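# Hook feeder spring on nearest peg that lets weight depress pedal

## Task

Find which pegs pass: with the spring's end loop hooked on a peg, setting the brass test weight on the raised pedal (ideally with its base flat against the sloping pedal) must push the pedal fully down. Leave the loop on the passing peg nearest the pedal, without letting the loop snap onto a peg. Return the weight to the bench, far from the feeder. Everything must stay in place without the robot holding it. Finally release everything and move the arm away.

## Robot and tools

Robot: one six-joint arm with a two-pad parallel gripper; no other arms. A flat block juts about 9 cm from the wrist 3 axis toward the gripper's -y side and turns with it, so watch it for collisions. The fingers point along the gripper's +z axis and close along its x axis.

Frame: the scene frame has its origin on the table top under the arm base, +z up, +y to the left when facing +x. The base may be tilted relative to the table. end_effector_position (metres) is the point between the pads; fingertips reach 17.5 mm past it. Orientation is end_effector_quat_wxyz. Velocities are m/s and rad/s. Reported hand position can be slightly off, more when reaching far.

Joint order, used in every row and every per-joint list in results: elbow, wrist 3, shoulder lift, shoulder pan, wrist 1, wrist 2. Follow only this order.

A row is 9 numbers, each in [-1, 1]: six joint values in the order above, then gripper position, gripper force_limit, gripper speed. The joint values are offsets, not poses, scaled so 1.0 equals 1.234 rad for shoulder pan and shoulder lift, 1.543 rad for elbow, 1.851 rad for wrists 1, 2 and 3. Joint ranges: elbow -3.142 to 3.142 rad, all others -6.283 to 6.283 rad. Gripper position is absolute: +1 fully open (50 mm gap), about -0.65 pads touching, -1 means close until the object stops the fingers. force_limit: -1 about 20 N per pad, 0 about 102 N, +1 about 185 N (actual can be ~17% higher). speed: -1 is 20 mm/s, 0 is 85, +1 is 150.

Tools:
- execute_actions(actions): a list of actions; each action is a table of 1 to 15 rows, one row per 1/30 s step; if fewer than 15 rows, the last row repeats to fill 15 steps. Within an action, every row's joint offsets are measured from the angles at that action's start (for the first action, the last reported angles), not from the previous row. An empty list just returns state and images. An action asking a joint more than 0.010 rad beyond its range is refused; a malformed action or a refused first action voids the whole call. A joint pushed into its real end stops there and the result may say "joint sent to its limit".
- move(target, speed, blocking): target is one 9-number row; joint offsets are from the Joint positions in the latest result that listed them. Joints travel on synchronized paths (gripper follows a curve) lasting 0.5 to 10 s; speed is the peak rate in rad/s of the joint with farthest to go, 0.01 to 2, default 0.5. Gripper numbers are applied at the start. It does not avoid obstacles. Result adds a move: line with the outcome (done, off_target, moving, held, fault), limits=held or limits=none, and the joint farthest from target. blocking=false returns after 0.5 s while the arm keeps going; then use wait or stop before sending more motion.
- wait(seconds): 0 to 10 s, arm keeps its last command; returns early if a running move ends.
- stop(): brakes a running move; needs room; fingers continue.
- zoom_image(camera, region): region [x0, y0, x1, y1] pixels, at most 504x504, from cam_head_left, cam_head_right, cam_high, cam_low (672x504) or cam_wrist (504x504).
- read_manual(section): licence texts only.
- finished_scene(scene): ends the given scene number permanently; call only once the goal holds by itself.

Motion limits: each joint target is kept within a lead of its measured angle (0.292 rad shoulders, 0.365 elbow, 0.438 wrists), and targets are scaled back if they would put the hand over 70 mm from where it is. Commands are smoothed with about 0.15 s lag. Large motions may need several actions; an unfinished motion must be commanded again. "Joint targets" shows what joints are currently driven toward. "joint command not followed" means a clearance check changed targets; mount blocks count as arm.

Gripping: send position -1 and keep it; object_status 2 means held. 0 moving, 1 blocked while opening, 3 reached requested position or pads met (usually nothing held). Any new position value resets status to 0 briefly. New force_limit or speed only apply after a position change of at least 0.01; to loosen a grip, open first. Gap in mm is about (250 - position_measured) x 0.202. Turning wrist 3 alone swings the pad midpoint on a 25 mm circle.

Faults: reaching a joint's load limit (306, 306, 139, 52, 52, 52 N m for shoulder pan, shoulder lift, elbow, wrists) or 150 N external force stops the arm for 10 s and drops the rest of the call. The arm is stiff, so aiming even slightly past contact with something rigid can trigger this; approach slowly. Motors heat while holding loads: warning from 70 °C, brake stop at 85 °C.

Cameras have calibration data (intrinsics, distortion, world-to-camera transforms); small per-scene errors exist. Expect occasional brief tugs on held items or pushes on loose objects.

Avoid: dropping the weight, knocking anything off the table (that fails the job), slamming or pushing hard, letting the spring loop snap onto a peg. Finish with gripper open and arm clear.

Each tool is called after "Emit:" as name(argument=value, ...) on one line, values as JSON.

## Session

Emit:
execute_actions(actions=[])

Scene clock: 0.00 s.
end_effector_position=(+0.3386, -0.1490, +0.3564) position_measured=3 object_status=3 end_effector_quat_wxyz=(-0.259, +0.841, -0.464, +0.102) end_effector_velocity=(-0.000, -0.000, -0.001) end_effector_angular_velocity=(+0.001, -0.000, -0.001)
Joint names: [elbow, wrist 3, shoulder lift, shoulder pan, wrist 1, wrist 2]
Joint positions: [ 2.456  1.03  -2.248  1.689 -1.429 -1.119]
Joint velocities: [ 0.001 -0.     0.    -0.001  0.     0.   ]
Joint targets: [2.456 1.030 -2.248 1.689 -1.429 -1.119]
camera_calibration (this result's frames):
cam_wrist: T_world_to_cam=[[0.567887, -0.816537, -0.103788, -0.270354], [-0.811262, -0.533934, -0.23826, 0.280688], [0.139133, 0.219504, -0.96564, 0.473683], [0, 0, 0, 1]] pos_world=[0.315338, -0.17486, 0.496225]

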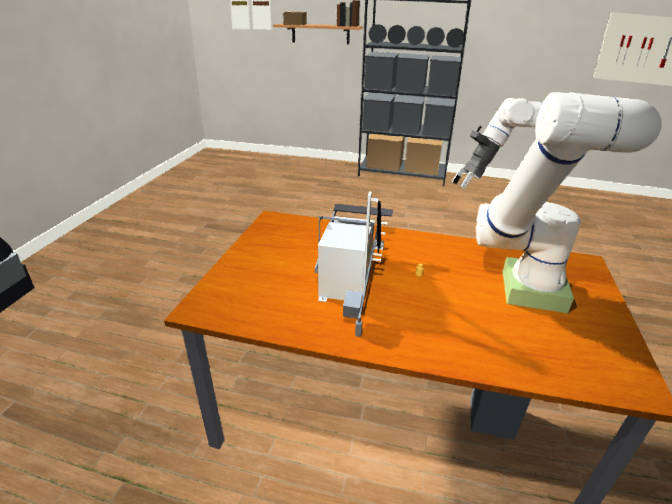

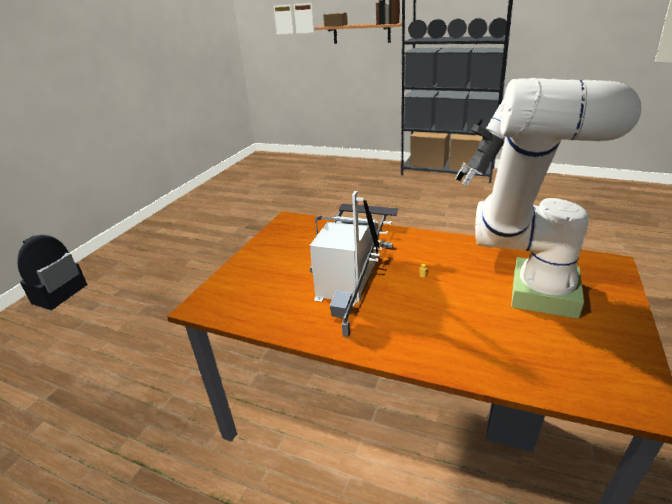

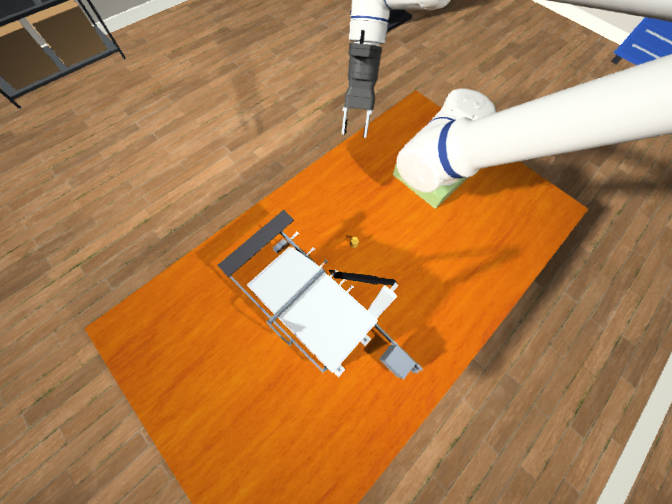

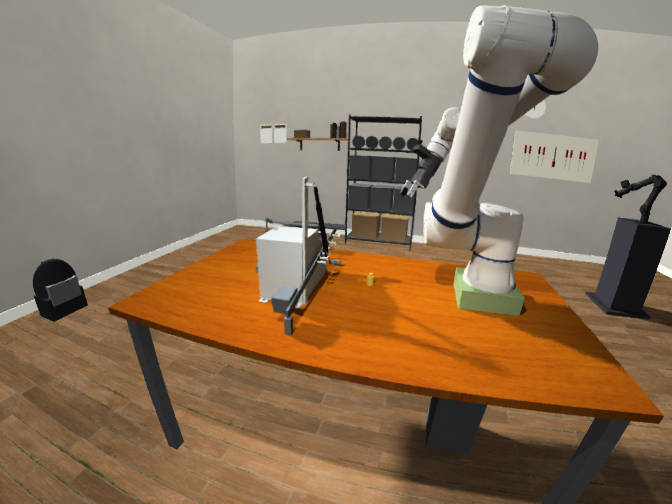

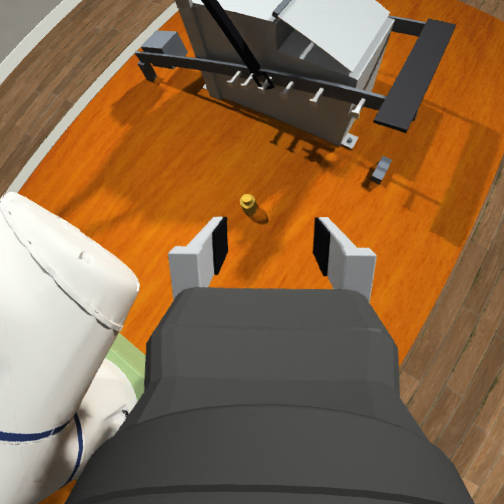

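Emit:
zoom_image(camera="cam_high", region=[200,190,440,390])

Emit:
zoom_image(camera="cam_wrist", region=[120,0,470,230])

Emit:
zoom_image(camera="cam_head_right", region=[290,180,450,340])

Region (200, 190, 440, 390) of cam_high's 672x504 image, scaled by 2.100, with more detail than that image has.

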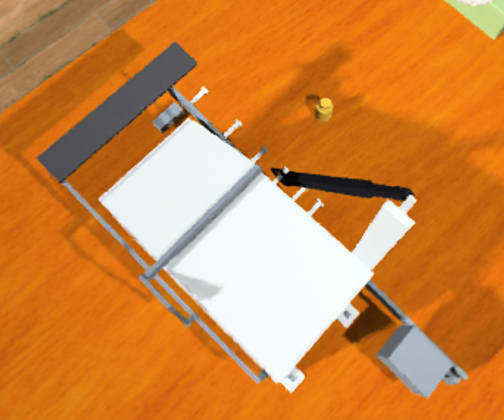

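Region (120, 0, 470, 230) of cam_wrist's 504x504 image, scaled by 1.440, with more detail than that image has; it fills the top 331 rows of this view, and the rest is white.

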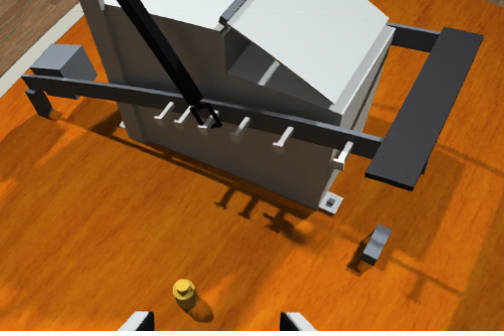

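Region (290, 180, 450, 340) of cam_head_right's 672x504 image, scaled by 3.150, with more detail than that image has.

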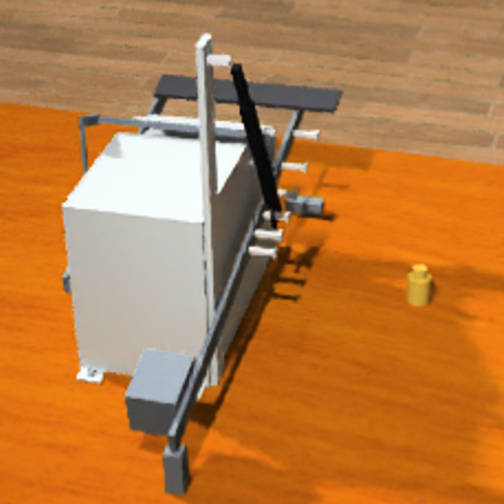

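Emit:
move(target=[-0.101,0.8958,0.2,0.41,1,1,1,-0.5,0], speed=1.0)

Scene clock: 90.23 s.
end_effector_position=(+0.5148, -0.0634, +0.4213) position_measured=3 object_status=3 end_effector_quat_wxyz=(+0.353, +0.630, +0.565, +0.398) end_effector_velocity=(-0.000, -0.000, -0.000) end_effector_angular_velocity=(+0.003, +0.002, -0.002)
Joint names: [elbow, wrist 3, shoulder lift, shoulder pan, wrist 1, wrist 2]
Joint positions: [ 2.3    2.688 -2.001  2.195  0.422  0.732]
Joint velocities: [-0.001  0.002  0.001  0.     0.001  0.002]
Joint targets: [2.300 2.689 -2.001 2.195 0.423 0.733]
move: done; limits=none; farthest joint: the shoulder pan, 0.000 radians from its target (0.506 radians at the start)
camera_calibration (this result's frames):
cam_wrist: T_world_to_cam=[[0.0825714, 0.993318, 0.0806316, -0.00685273], [0.125205, -0.0906066, 0.987985, -0.485752], [0.988689, -0.0714838, -0.13185, -0.314102], [0, 0, 0, 1]] pos_world=[0.371933, -0.0596586, 0.439054]

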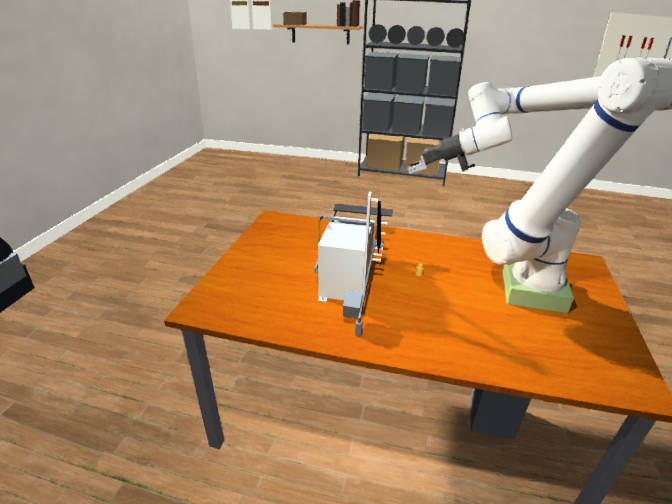

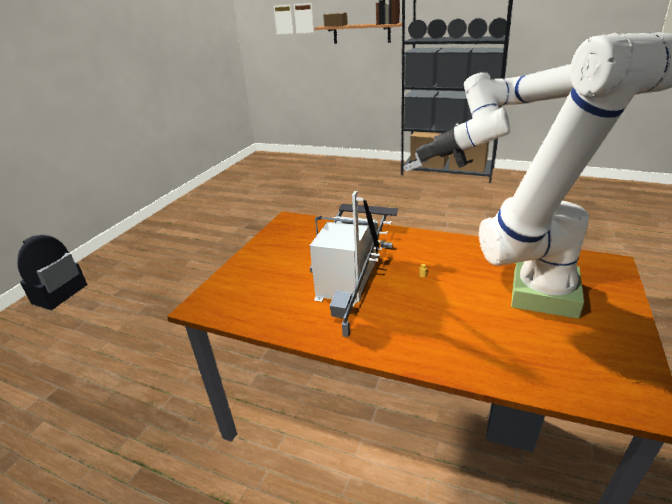

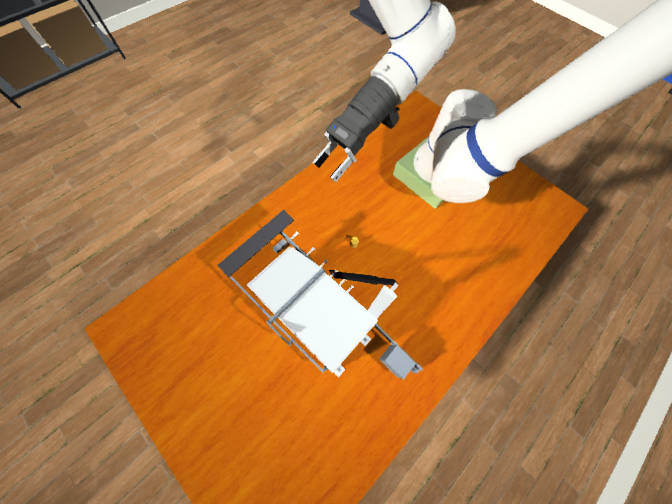

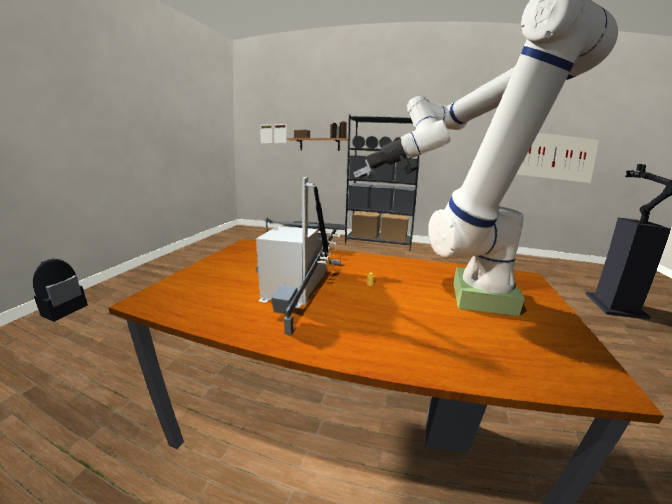

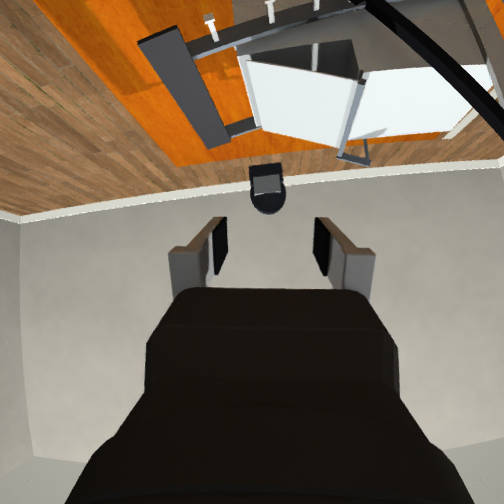

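Emit:
move(target=[-0.1064,0,0.6082,0.4492,0.1498,0.4499,1,-0.5,0], speed=0.6)

Scene clock: 106.07 s.
end_effector_position=(+0.4429, -0.0098, +0.1199) position_measured=3 object_status=3 end_effector_quat_wxyz=(-0.000, +0.693, +0.721, -0.000) end_effector_velocity=(+0.000, -0.001, -0.000) end_effector_angular_velocity=(-0.002, +0.001, -0.000)
Joint names: [elbow, wrist 3, shoulder lift, shoulder pan, wrist 1, wrist 2]
Joint positions: [ 2.136  2.688 -1.25   2.749  0.7    1.565]
Joint velocities: [-0.001  0.     0.001  0.    -0.     0.002]
Joint targets: [2.136 2.688 -1.250 2.749 0.700 1.565]
move: done; limits=none; farthest joint: the shoulder pan, 0.000 radians from its target (0.554 radians at the start)
camera_calibration (this result's frames):
cam_wrist: T_world_to_cam=[[-0.0437436, 0.998071, -0.0440628, 0.0410754], [0.94778, 0.0554053, 0.314076, -0.456211], [0.315911, -0.028023, -0.948375, 0.117389], [0, 0, 0, 1]] pos_world=[0.3971, -0.01243, 0.256424]

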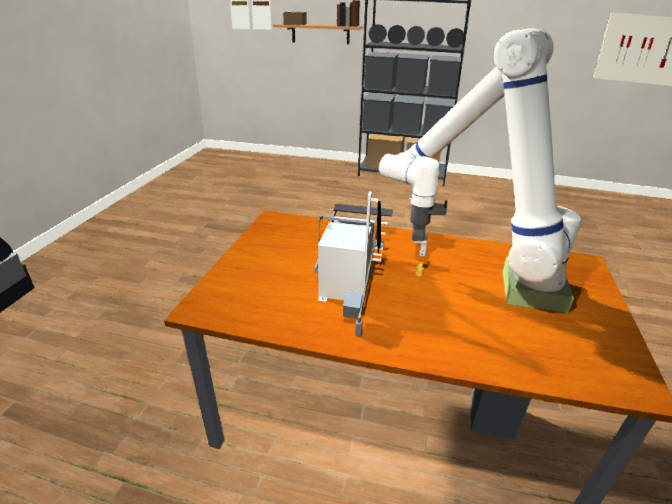

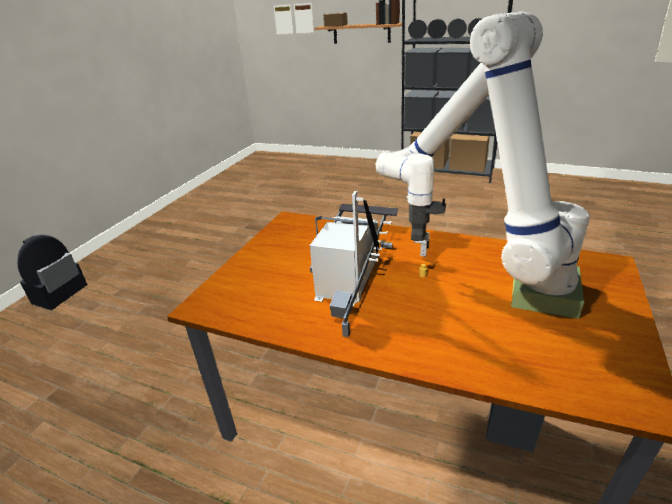

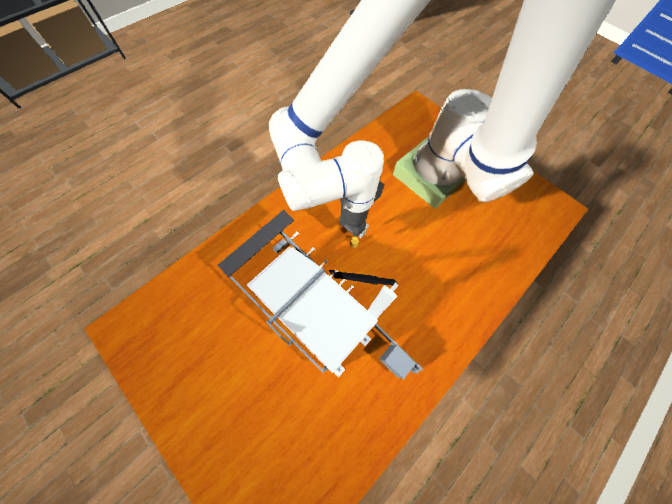

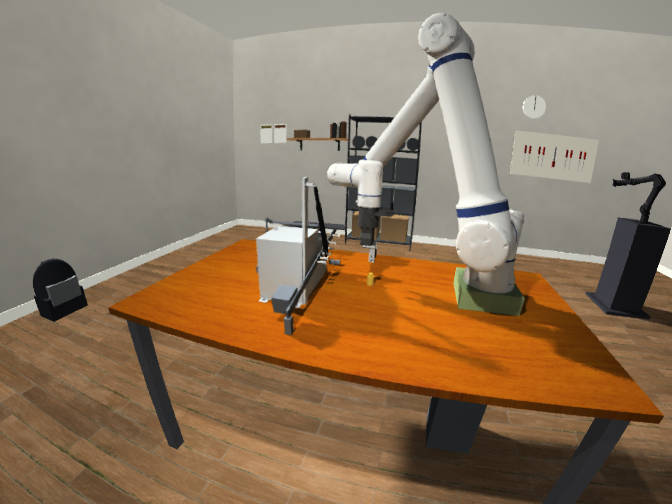

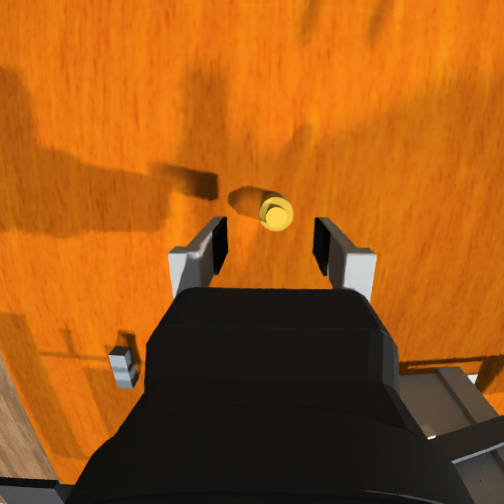

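Emit:
move(target=[0.0207,0.0076,0.1187,0.0113,-0.0969,0,1,-0.5,0], speed=0.15)

Scene clock: 122.93 s.
end_effector_position=(+0.4431, -0.0040, +0.0281) position_measured=3 object_status=3 end_effector_quat_wxyz=(+0.000, +0.693, +0.721, -0.000) end_effector_velocity=(-0.000, -0.000, -0.001) end_effector_angular_velocity=(+0.000, +0.001, -0.002)
Joint names: [elbow, wrist 3, shoulder lift, shoulder pan, wrist 1, wrist 2]
Joint positions: [ 2.168  2.702 -1.104  2.763  0.52   1.565]
Joint velocities: [ 0.     0.     0.002 -0.001 -0.001  0.   ]
Joint targets: [2.168 2.703 -1.104 2.763 0.520 1.565]
move: done; limits=none; farthest joint: the shoulder pan, 0.000 radians from its target (0.013 radians at the start)
camera_calibration (this result's frames):
cam_wrist: T_world_to_cam=[[-0.0435927, 0.998052, -0.0446255, 0.0311872], [0.947555, 0.0554602, 0.314745, -0.427865], [0.316607, -0.0285646, -0.948127, 0.0301211], [0, 0, 0, 1]] pos_world=[0.397248, -0.00653666, 0.164619]

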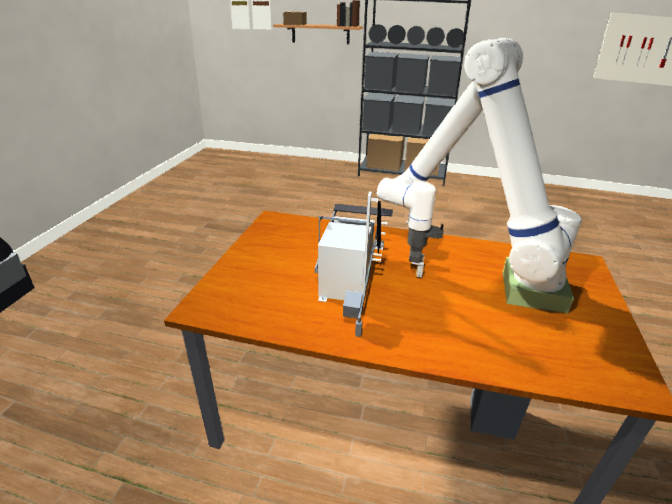

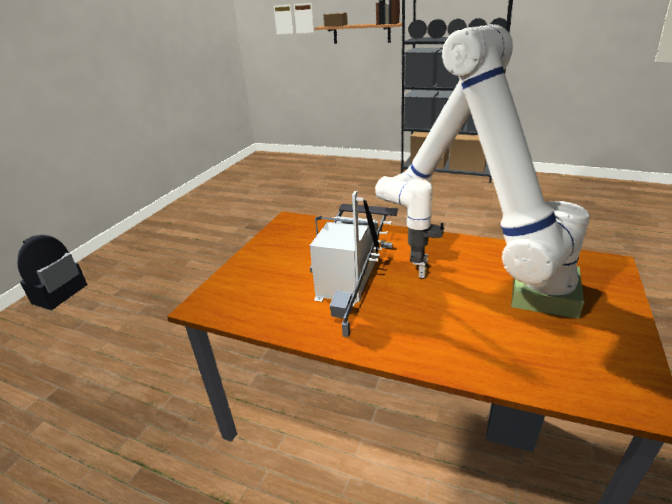

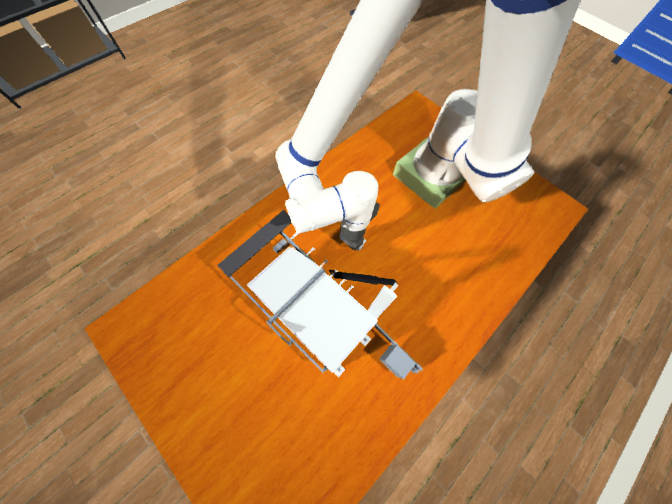

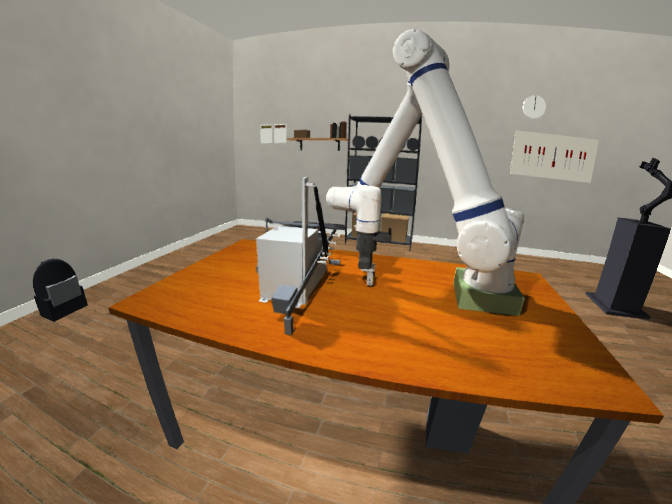

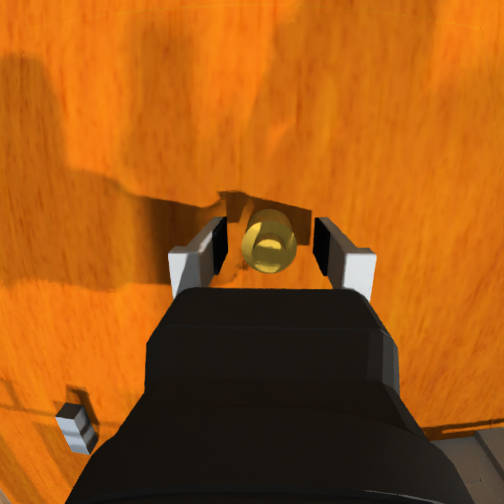

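Emit:
move(target=[0,0,0,0,0,0,-1,-0.5,-0.5])

Emit:
move(target=[-0.0815,0,-0.263,0,0.2436,0,-1,-0.5,-0.5], speed=0.4)

Emit:
move(target=[-0.2375,-0.0232,0.2419,-0.030,-0.0068,0.0837,-1,-0.5,-0.5], speed=0.35)

Scene clock: 146.77 s.
end_effector_position=(+0.4431, -0.0040, +0.0280) position_measured=117 object_status=2 end_effector_quat_wxyz=(-0.000, +0.693, +0.721, -0.000) end_effector_velocity=(+0.001, -0.000, +0.000) end_effector_angular_velocity=(-0.001, -0.002, +0.002)
Joint names: [elbow, wrist 3, shoulder lift, shoulder pan, wrist 1, wrist 2]
Joint positions: [ 2.168  2.703 -1.104  2.763  0.52   1.565]
Joint velocities: [-0.001 -0.001 -0.     0.001 -0.001  0.   ]
Joint targets: [2.168 2.702 -1.104 2.763 0.520 1.565]
move: done; limits=none; farthest joint: the wrist 3, 0.001 radians from its target (0.001 radians at the start)
camera_calibration (this result's frames):
cam_wrist: T_world_to_cam=[[-0.0435979, 0.998056, -0.0445452, 0.0311516], [0.9476, 0.0554356, 0.314613, -0.427815], [0.31647, -0.0284945, -0.948174, 0.030137], [0, 0, 0, 1]] pos_world=[0.397218, -0.00651614, 0.164559]

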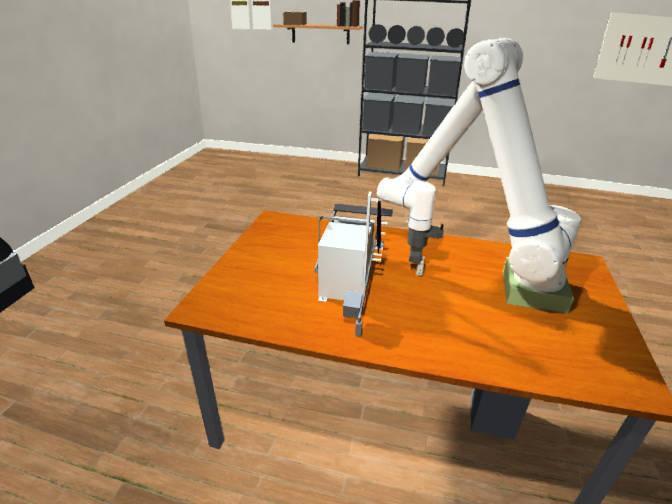

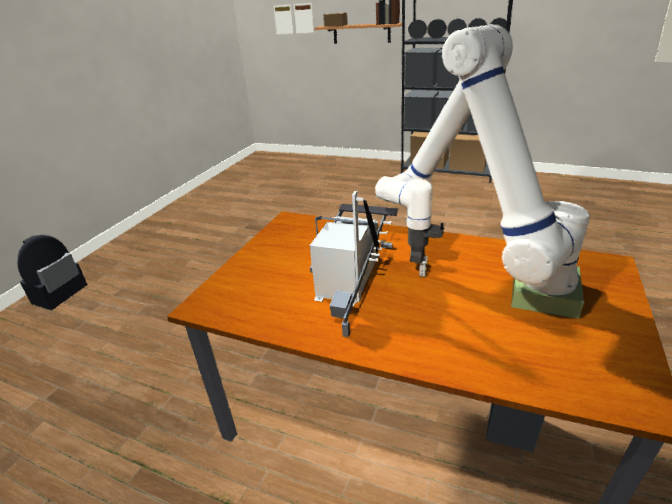

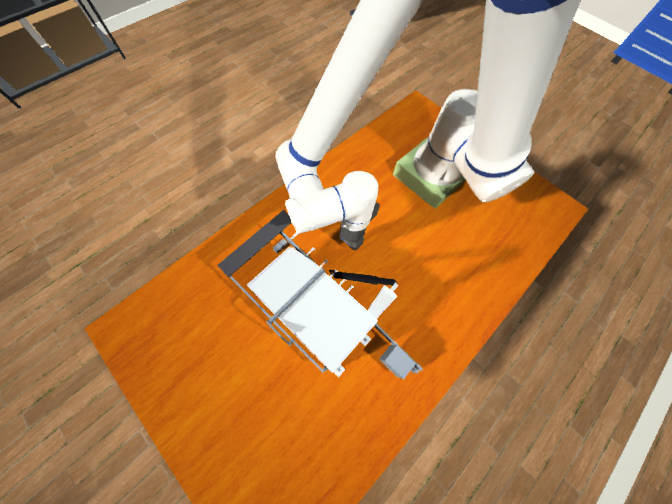

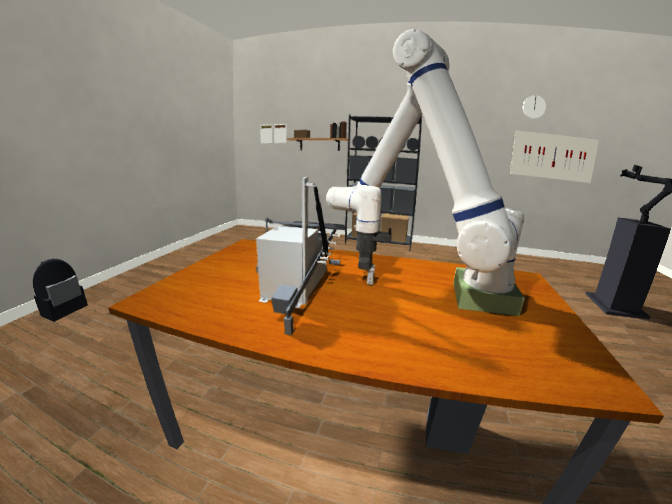

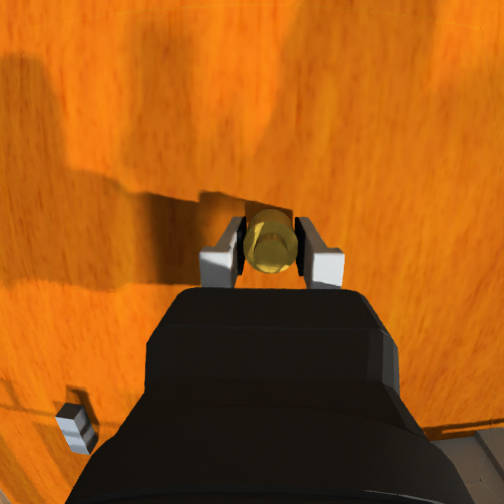

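Scene clock: 148.47 s.
end_effector_position=(+0.4407, -0.0014, +0.2581) position_measured=117 object_status=2 end_effector_quat_wxyz=(-0.000, +0.693, +0.721, -0.001) end_effector_velocity=(-0.001, +0.001, +0.001) end_effector_angular_velocity=(+0.000, +0.001, +0.003)
Joint names: [elbow, wrist 3, shoulder lift, shoulder pan, wrist 1, wrist 2]
Joint positions: [ 2.042  2.703 -1.428  2.763  0.971  1.565]
Joint velocities: [ 0.     0.    -0.001  0.003  0.002  0.   ]
Joint targets: [2.042 2.703 -1.428 2.763 0.971 1.565]
move: done; limits=none; farthest joint: the shoulder pan, 0.000 radians from its target (0.000 radians at the start)
camera_calibration (this result's frames):
cam_wrist: T_world_to_cam=[[-0.043621, 0.998067, -0.0442607, 0.0386386], [0.947793, 0.0553506, 0.314046, -0.498051], [0.315889, -0.028251, -0.948376, 0.249345], [0, 0, 0, 1]] pos_world=[0.39497, -0.00395222, 0.394593]

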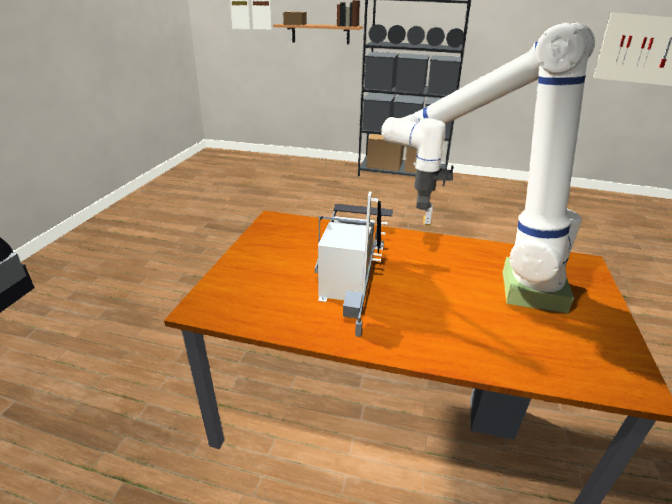

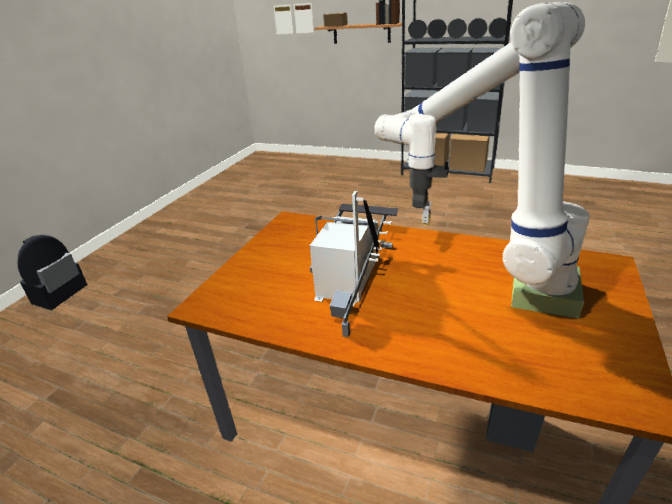

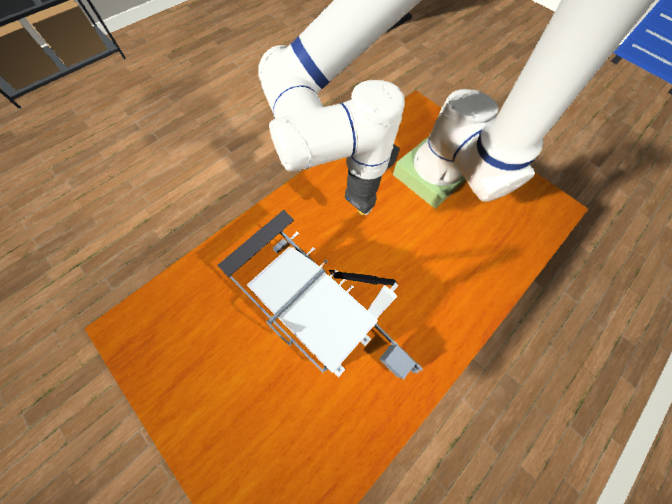

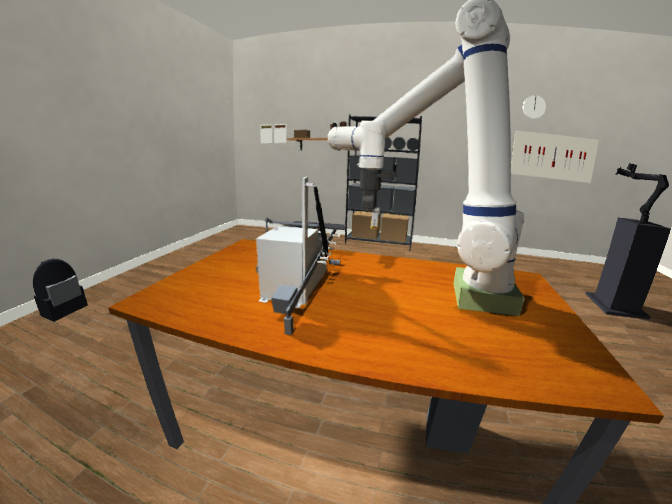

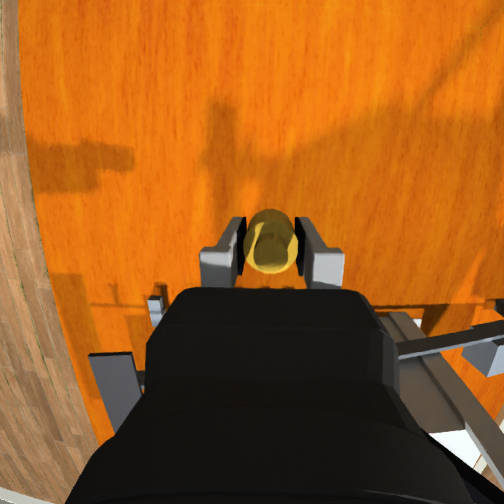

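Scene clock: 150.07 s.
end_effector_position=(+0.6210, -0.1528, +0.2356) position_measured=117 object_status=2 end_effector_quat_wxyz=(+0.063, +0.690, +0.719, -0.061) end_effector_velocity=(+0.000, -0.001, -0.000) end_effector_angular_velocity=(-0.001, +0.000, -0.002)
Joint names: [elbow, wrist 3, shoulder lift, shoulder pan, wrist 1, wrist 2]
Joint positions: [ 1.676  2.66  -1.13   2.726  0.958  1.72 ]
Joint velocities: [-0.001  0.001  0.001 -0.001  0.     0.001]
Joint targets: [1.676 2.660 -1.130 2.726 0.959 1.720]
move: done; limits=none; farthest joint: the shoulder pan, 0.000 radians from its target (0.037 radians at the start)
camera_calibration (this result's frames):
cam_wrist: T_world_to_cam=[[-0.0429445, 0.975304, -0.216652, 0.233358], [0.945389, 0.1098, 0.306894, -0.641994], [0.323103, -0.191641, -0.926757, 0.132325], [0, 0, 0, 1]] pos_world=[0.574201, -0.131745, 0.370215]

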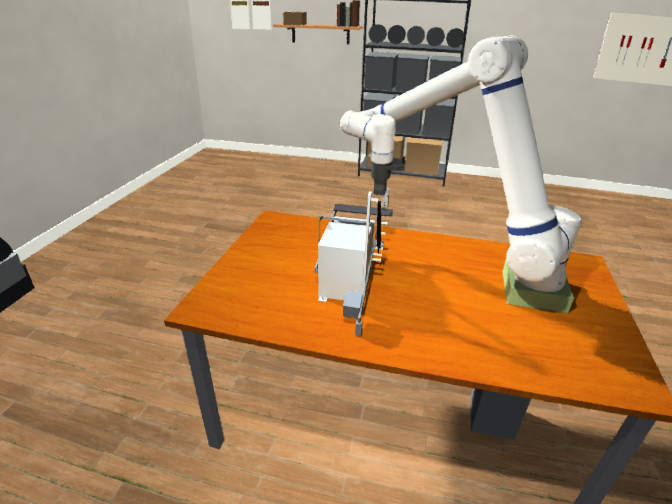

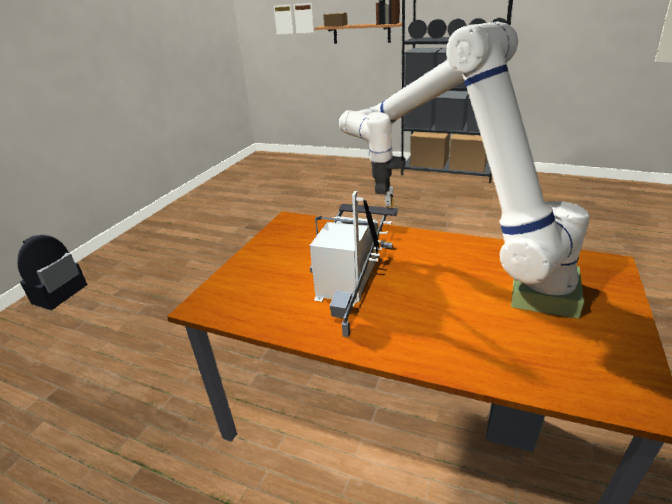

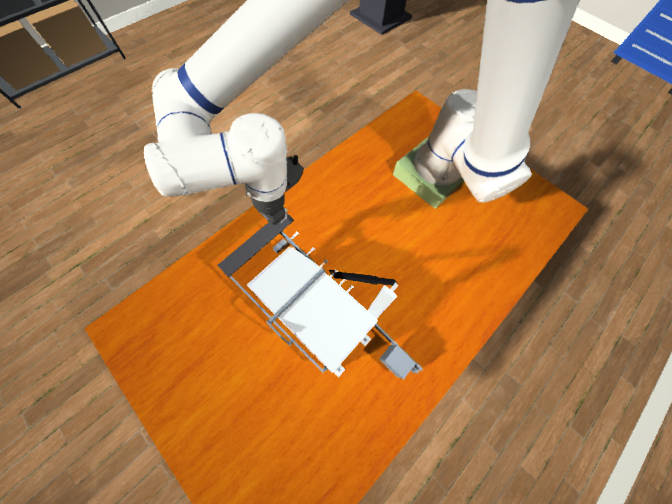

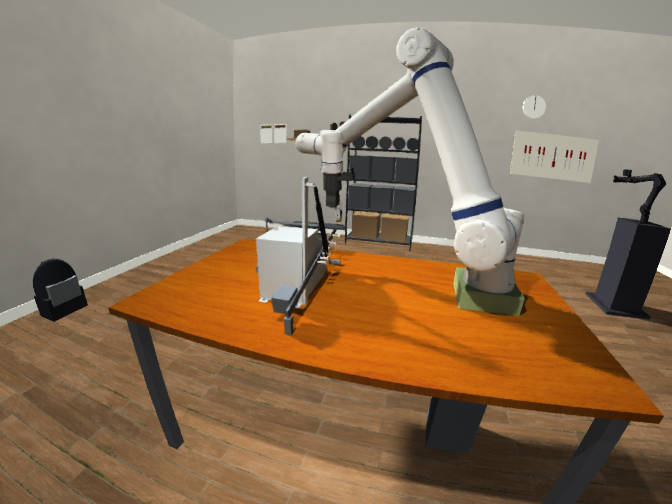

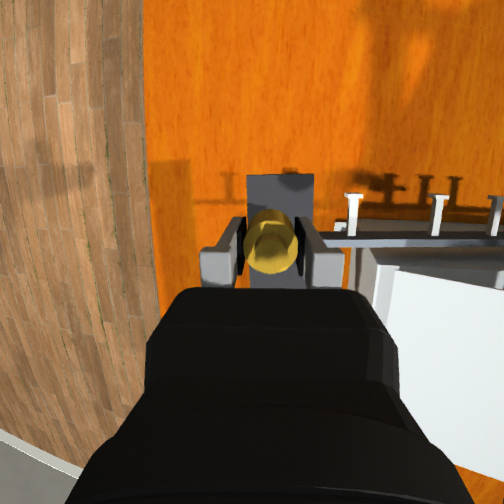

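Emit:
move(target=[0.0111,0.0024,0.0160,0.0035,-0.0196,0.0002,-1,-0.5,-0.5], speed=0.03)

Emit:
zoom_image(camera="cam_low", region=[250,170,400,340])

Scene clock: 162.90 s.
end_effector_position=(+0.6214, -0.1501, +0.2127) position_measured=117 object_status=2 end_effector_quat_wxyz=(+0.063, +0.690, +0.719, -0.061) end_effector_velocity=(-0.001, +0.002, -0.002) end_effector_angular_velocity=(+0.001, +0.003, +0.003)
Joint names: [elbow, wrist 3, shoulder lift, shoulder pan, wrist 1, wrist 2]
Joint positions: [ 1.693  2.664 -1.11   2.731  0.922  1.72 ]
Joint velocities: [ 0.002 -0.     0.002  0.002 -0.001 -0.   ]
Joint targets: [1.693 2.664 -1.110 2.731 0.922 1.720]
move: done; limits=none; farthest joint: the wrist 1, 0.001 radians from its target (0.037 radians at the start)
camera_calibration (this result's frames):
cam_wrist: T_world_to_cam=[[-0.0428484, 0.975285, -0.216757, 0.225786], [0.945387, 0.109747, 0.306919, -0.635616], [0.323122, -0.191768, -0.926724, 0.111421], [0, 0, 0, 1]] pos_world=[0.574575, -0.129081, 0.34728]

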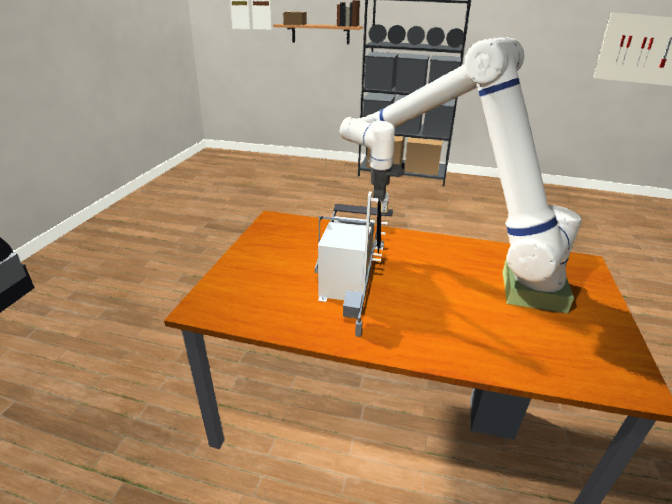

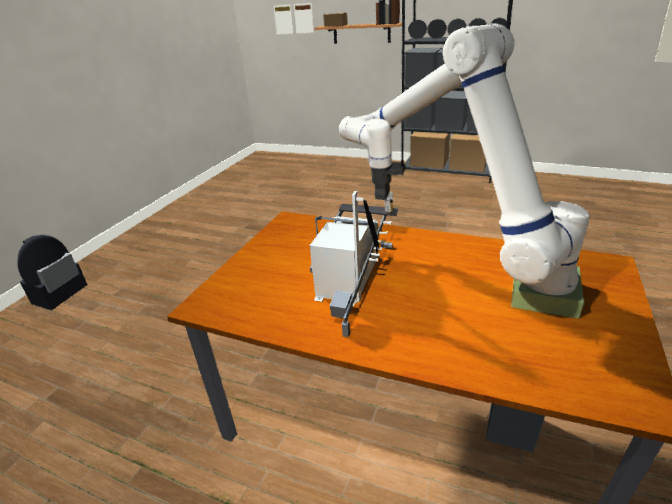

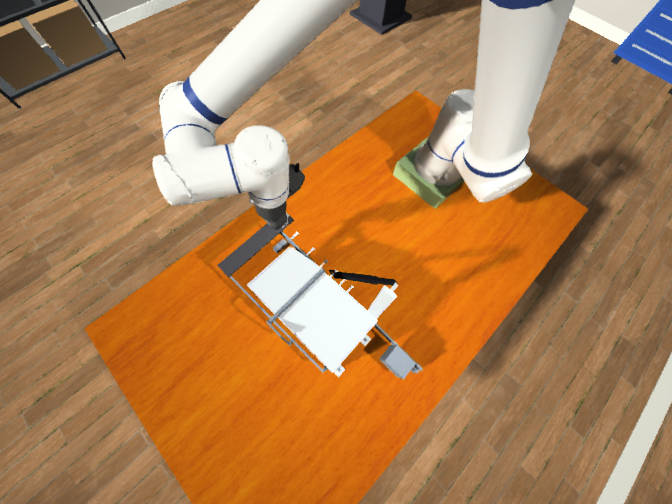

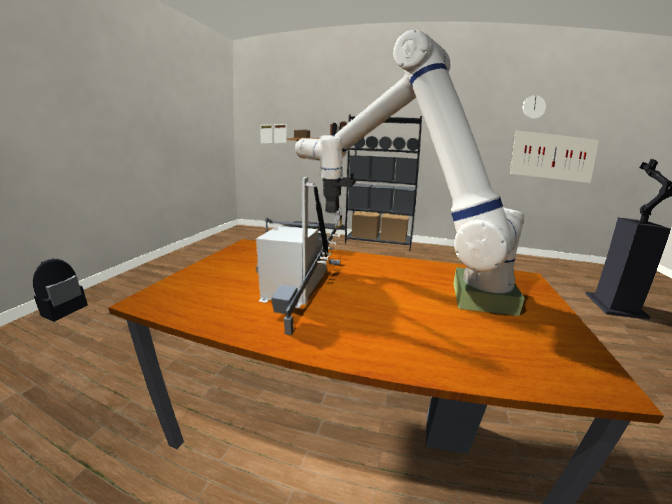

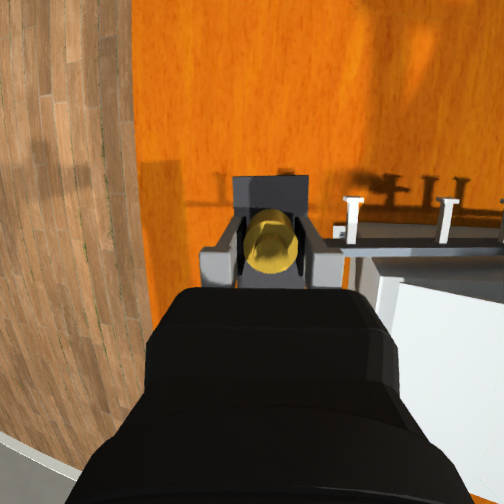

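Region (250, 170, 400, 340) of cam_low's 672x504 image, scaled by 2.965, with more detail than that image has; it fills the left 445 columns of this view, and the rest is white.

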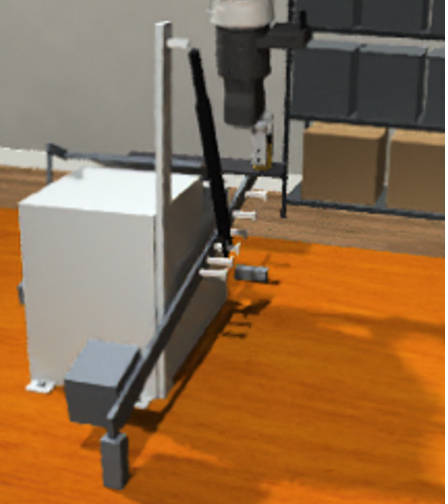

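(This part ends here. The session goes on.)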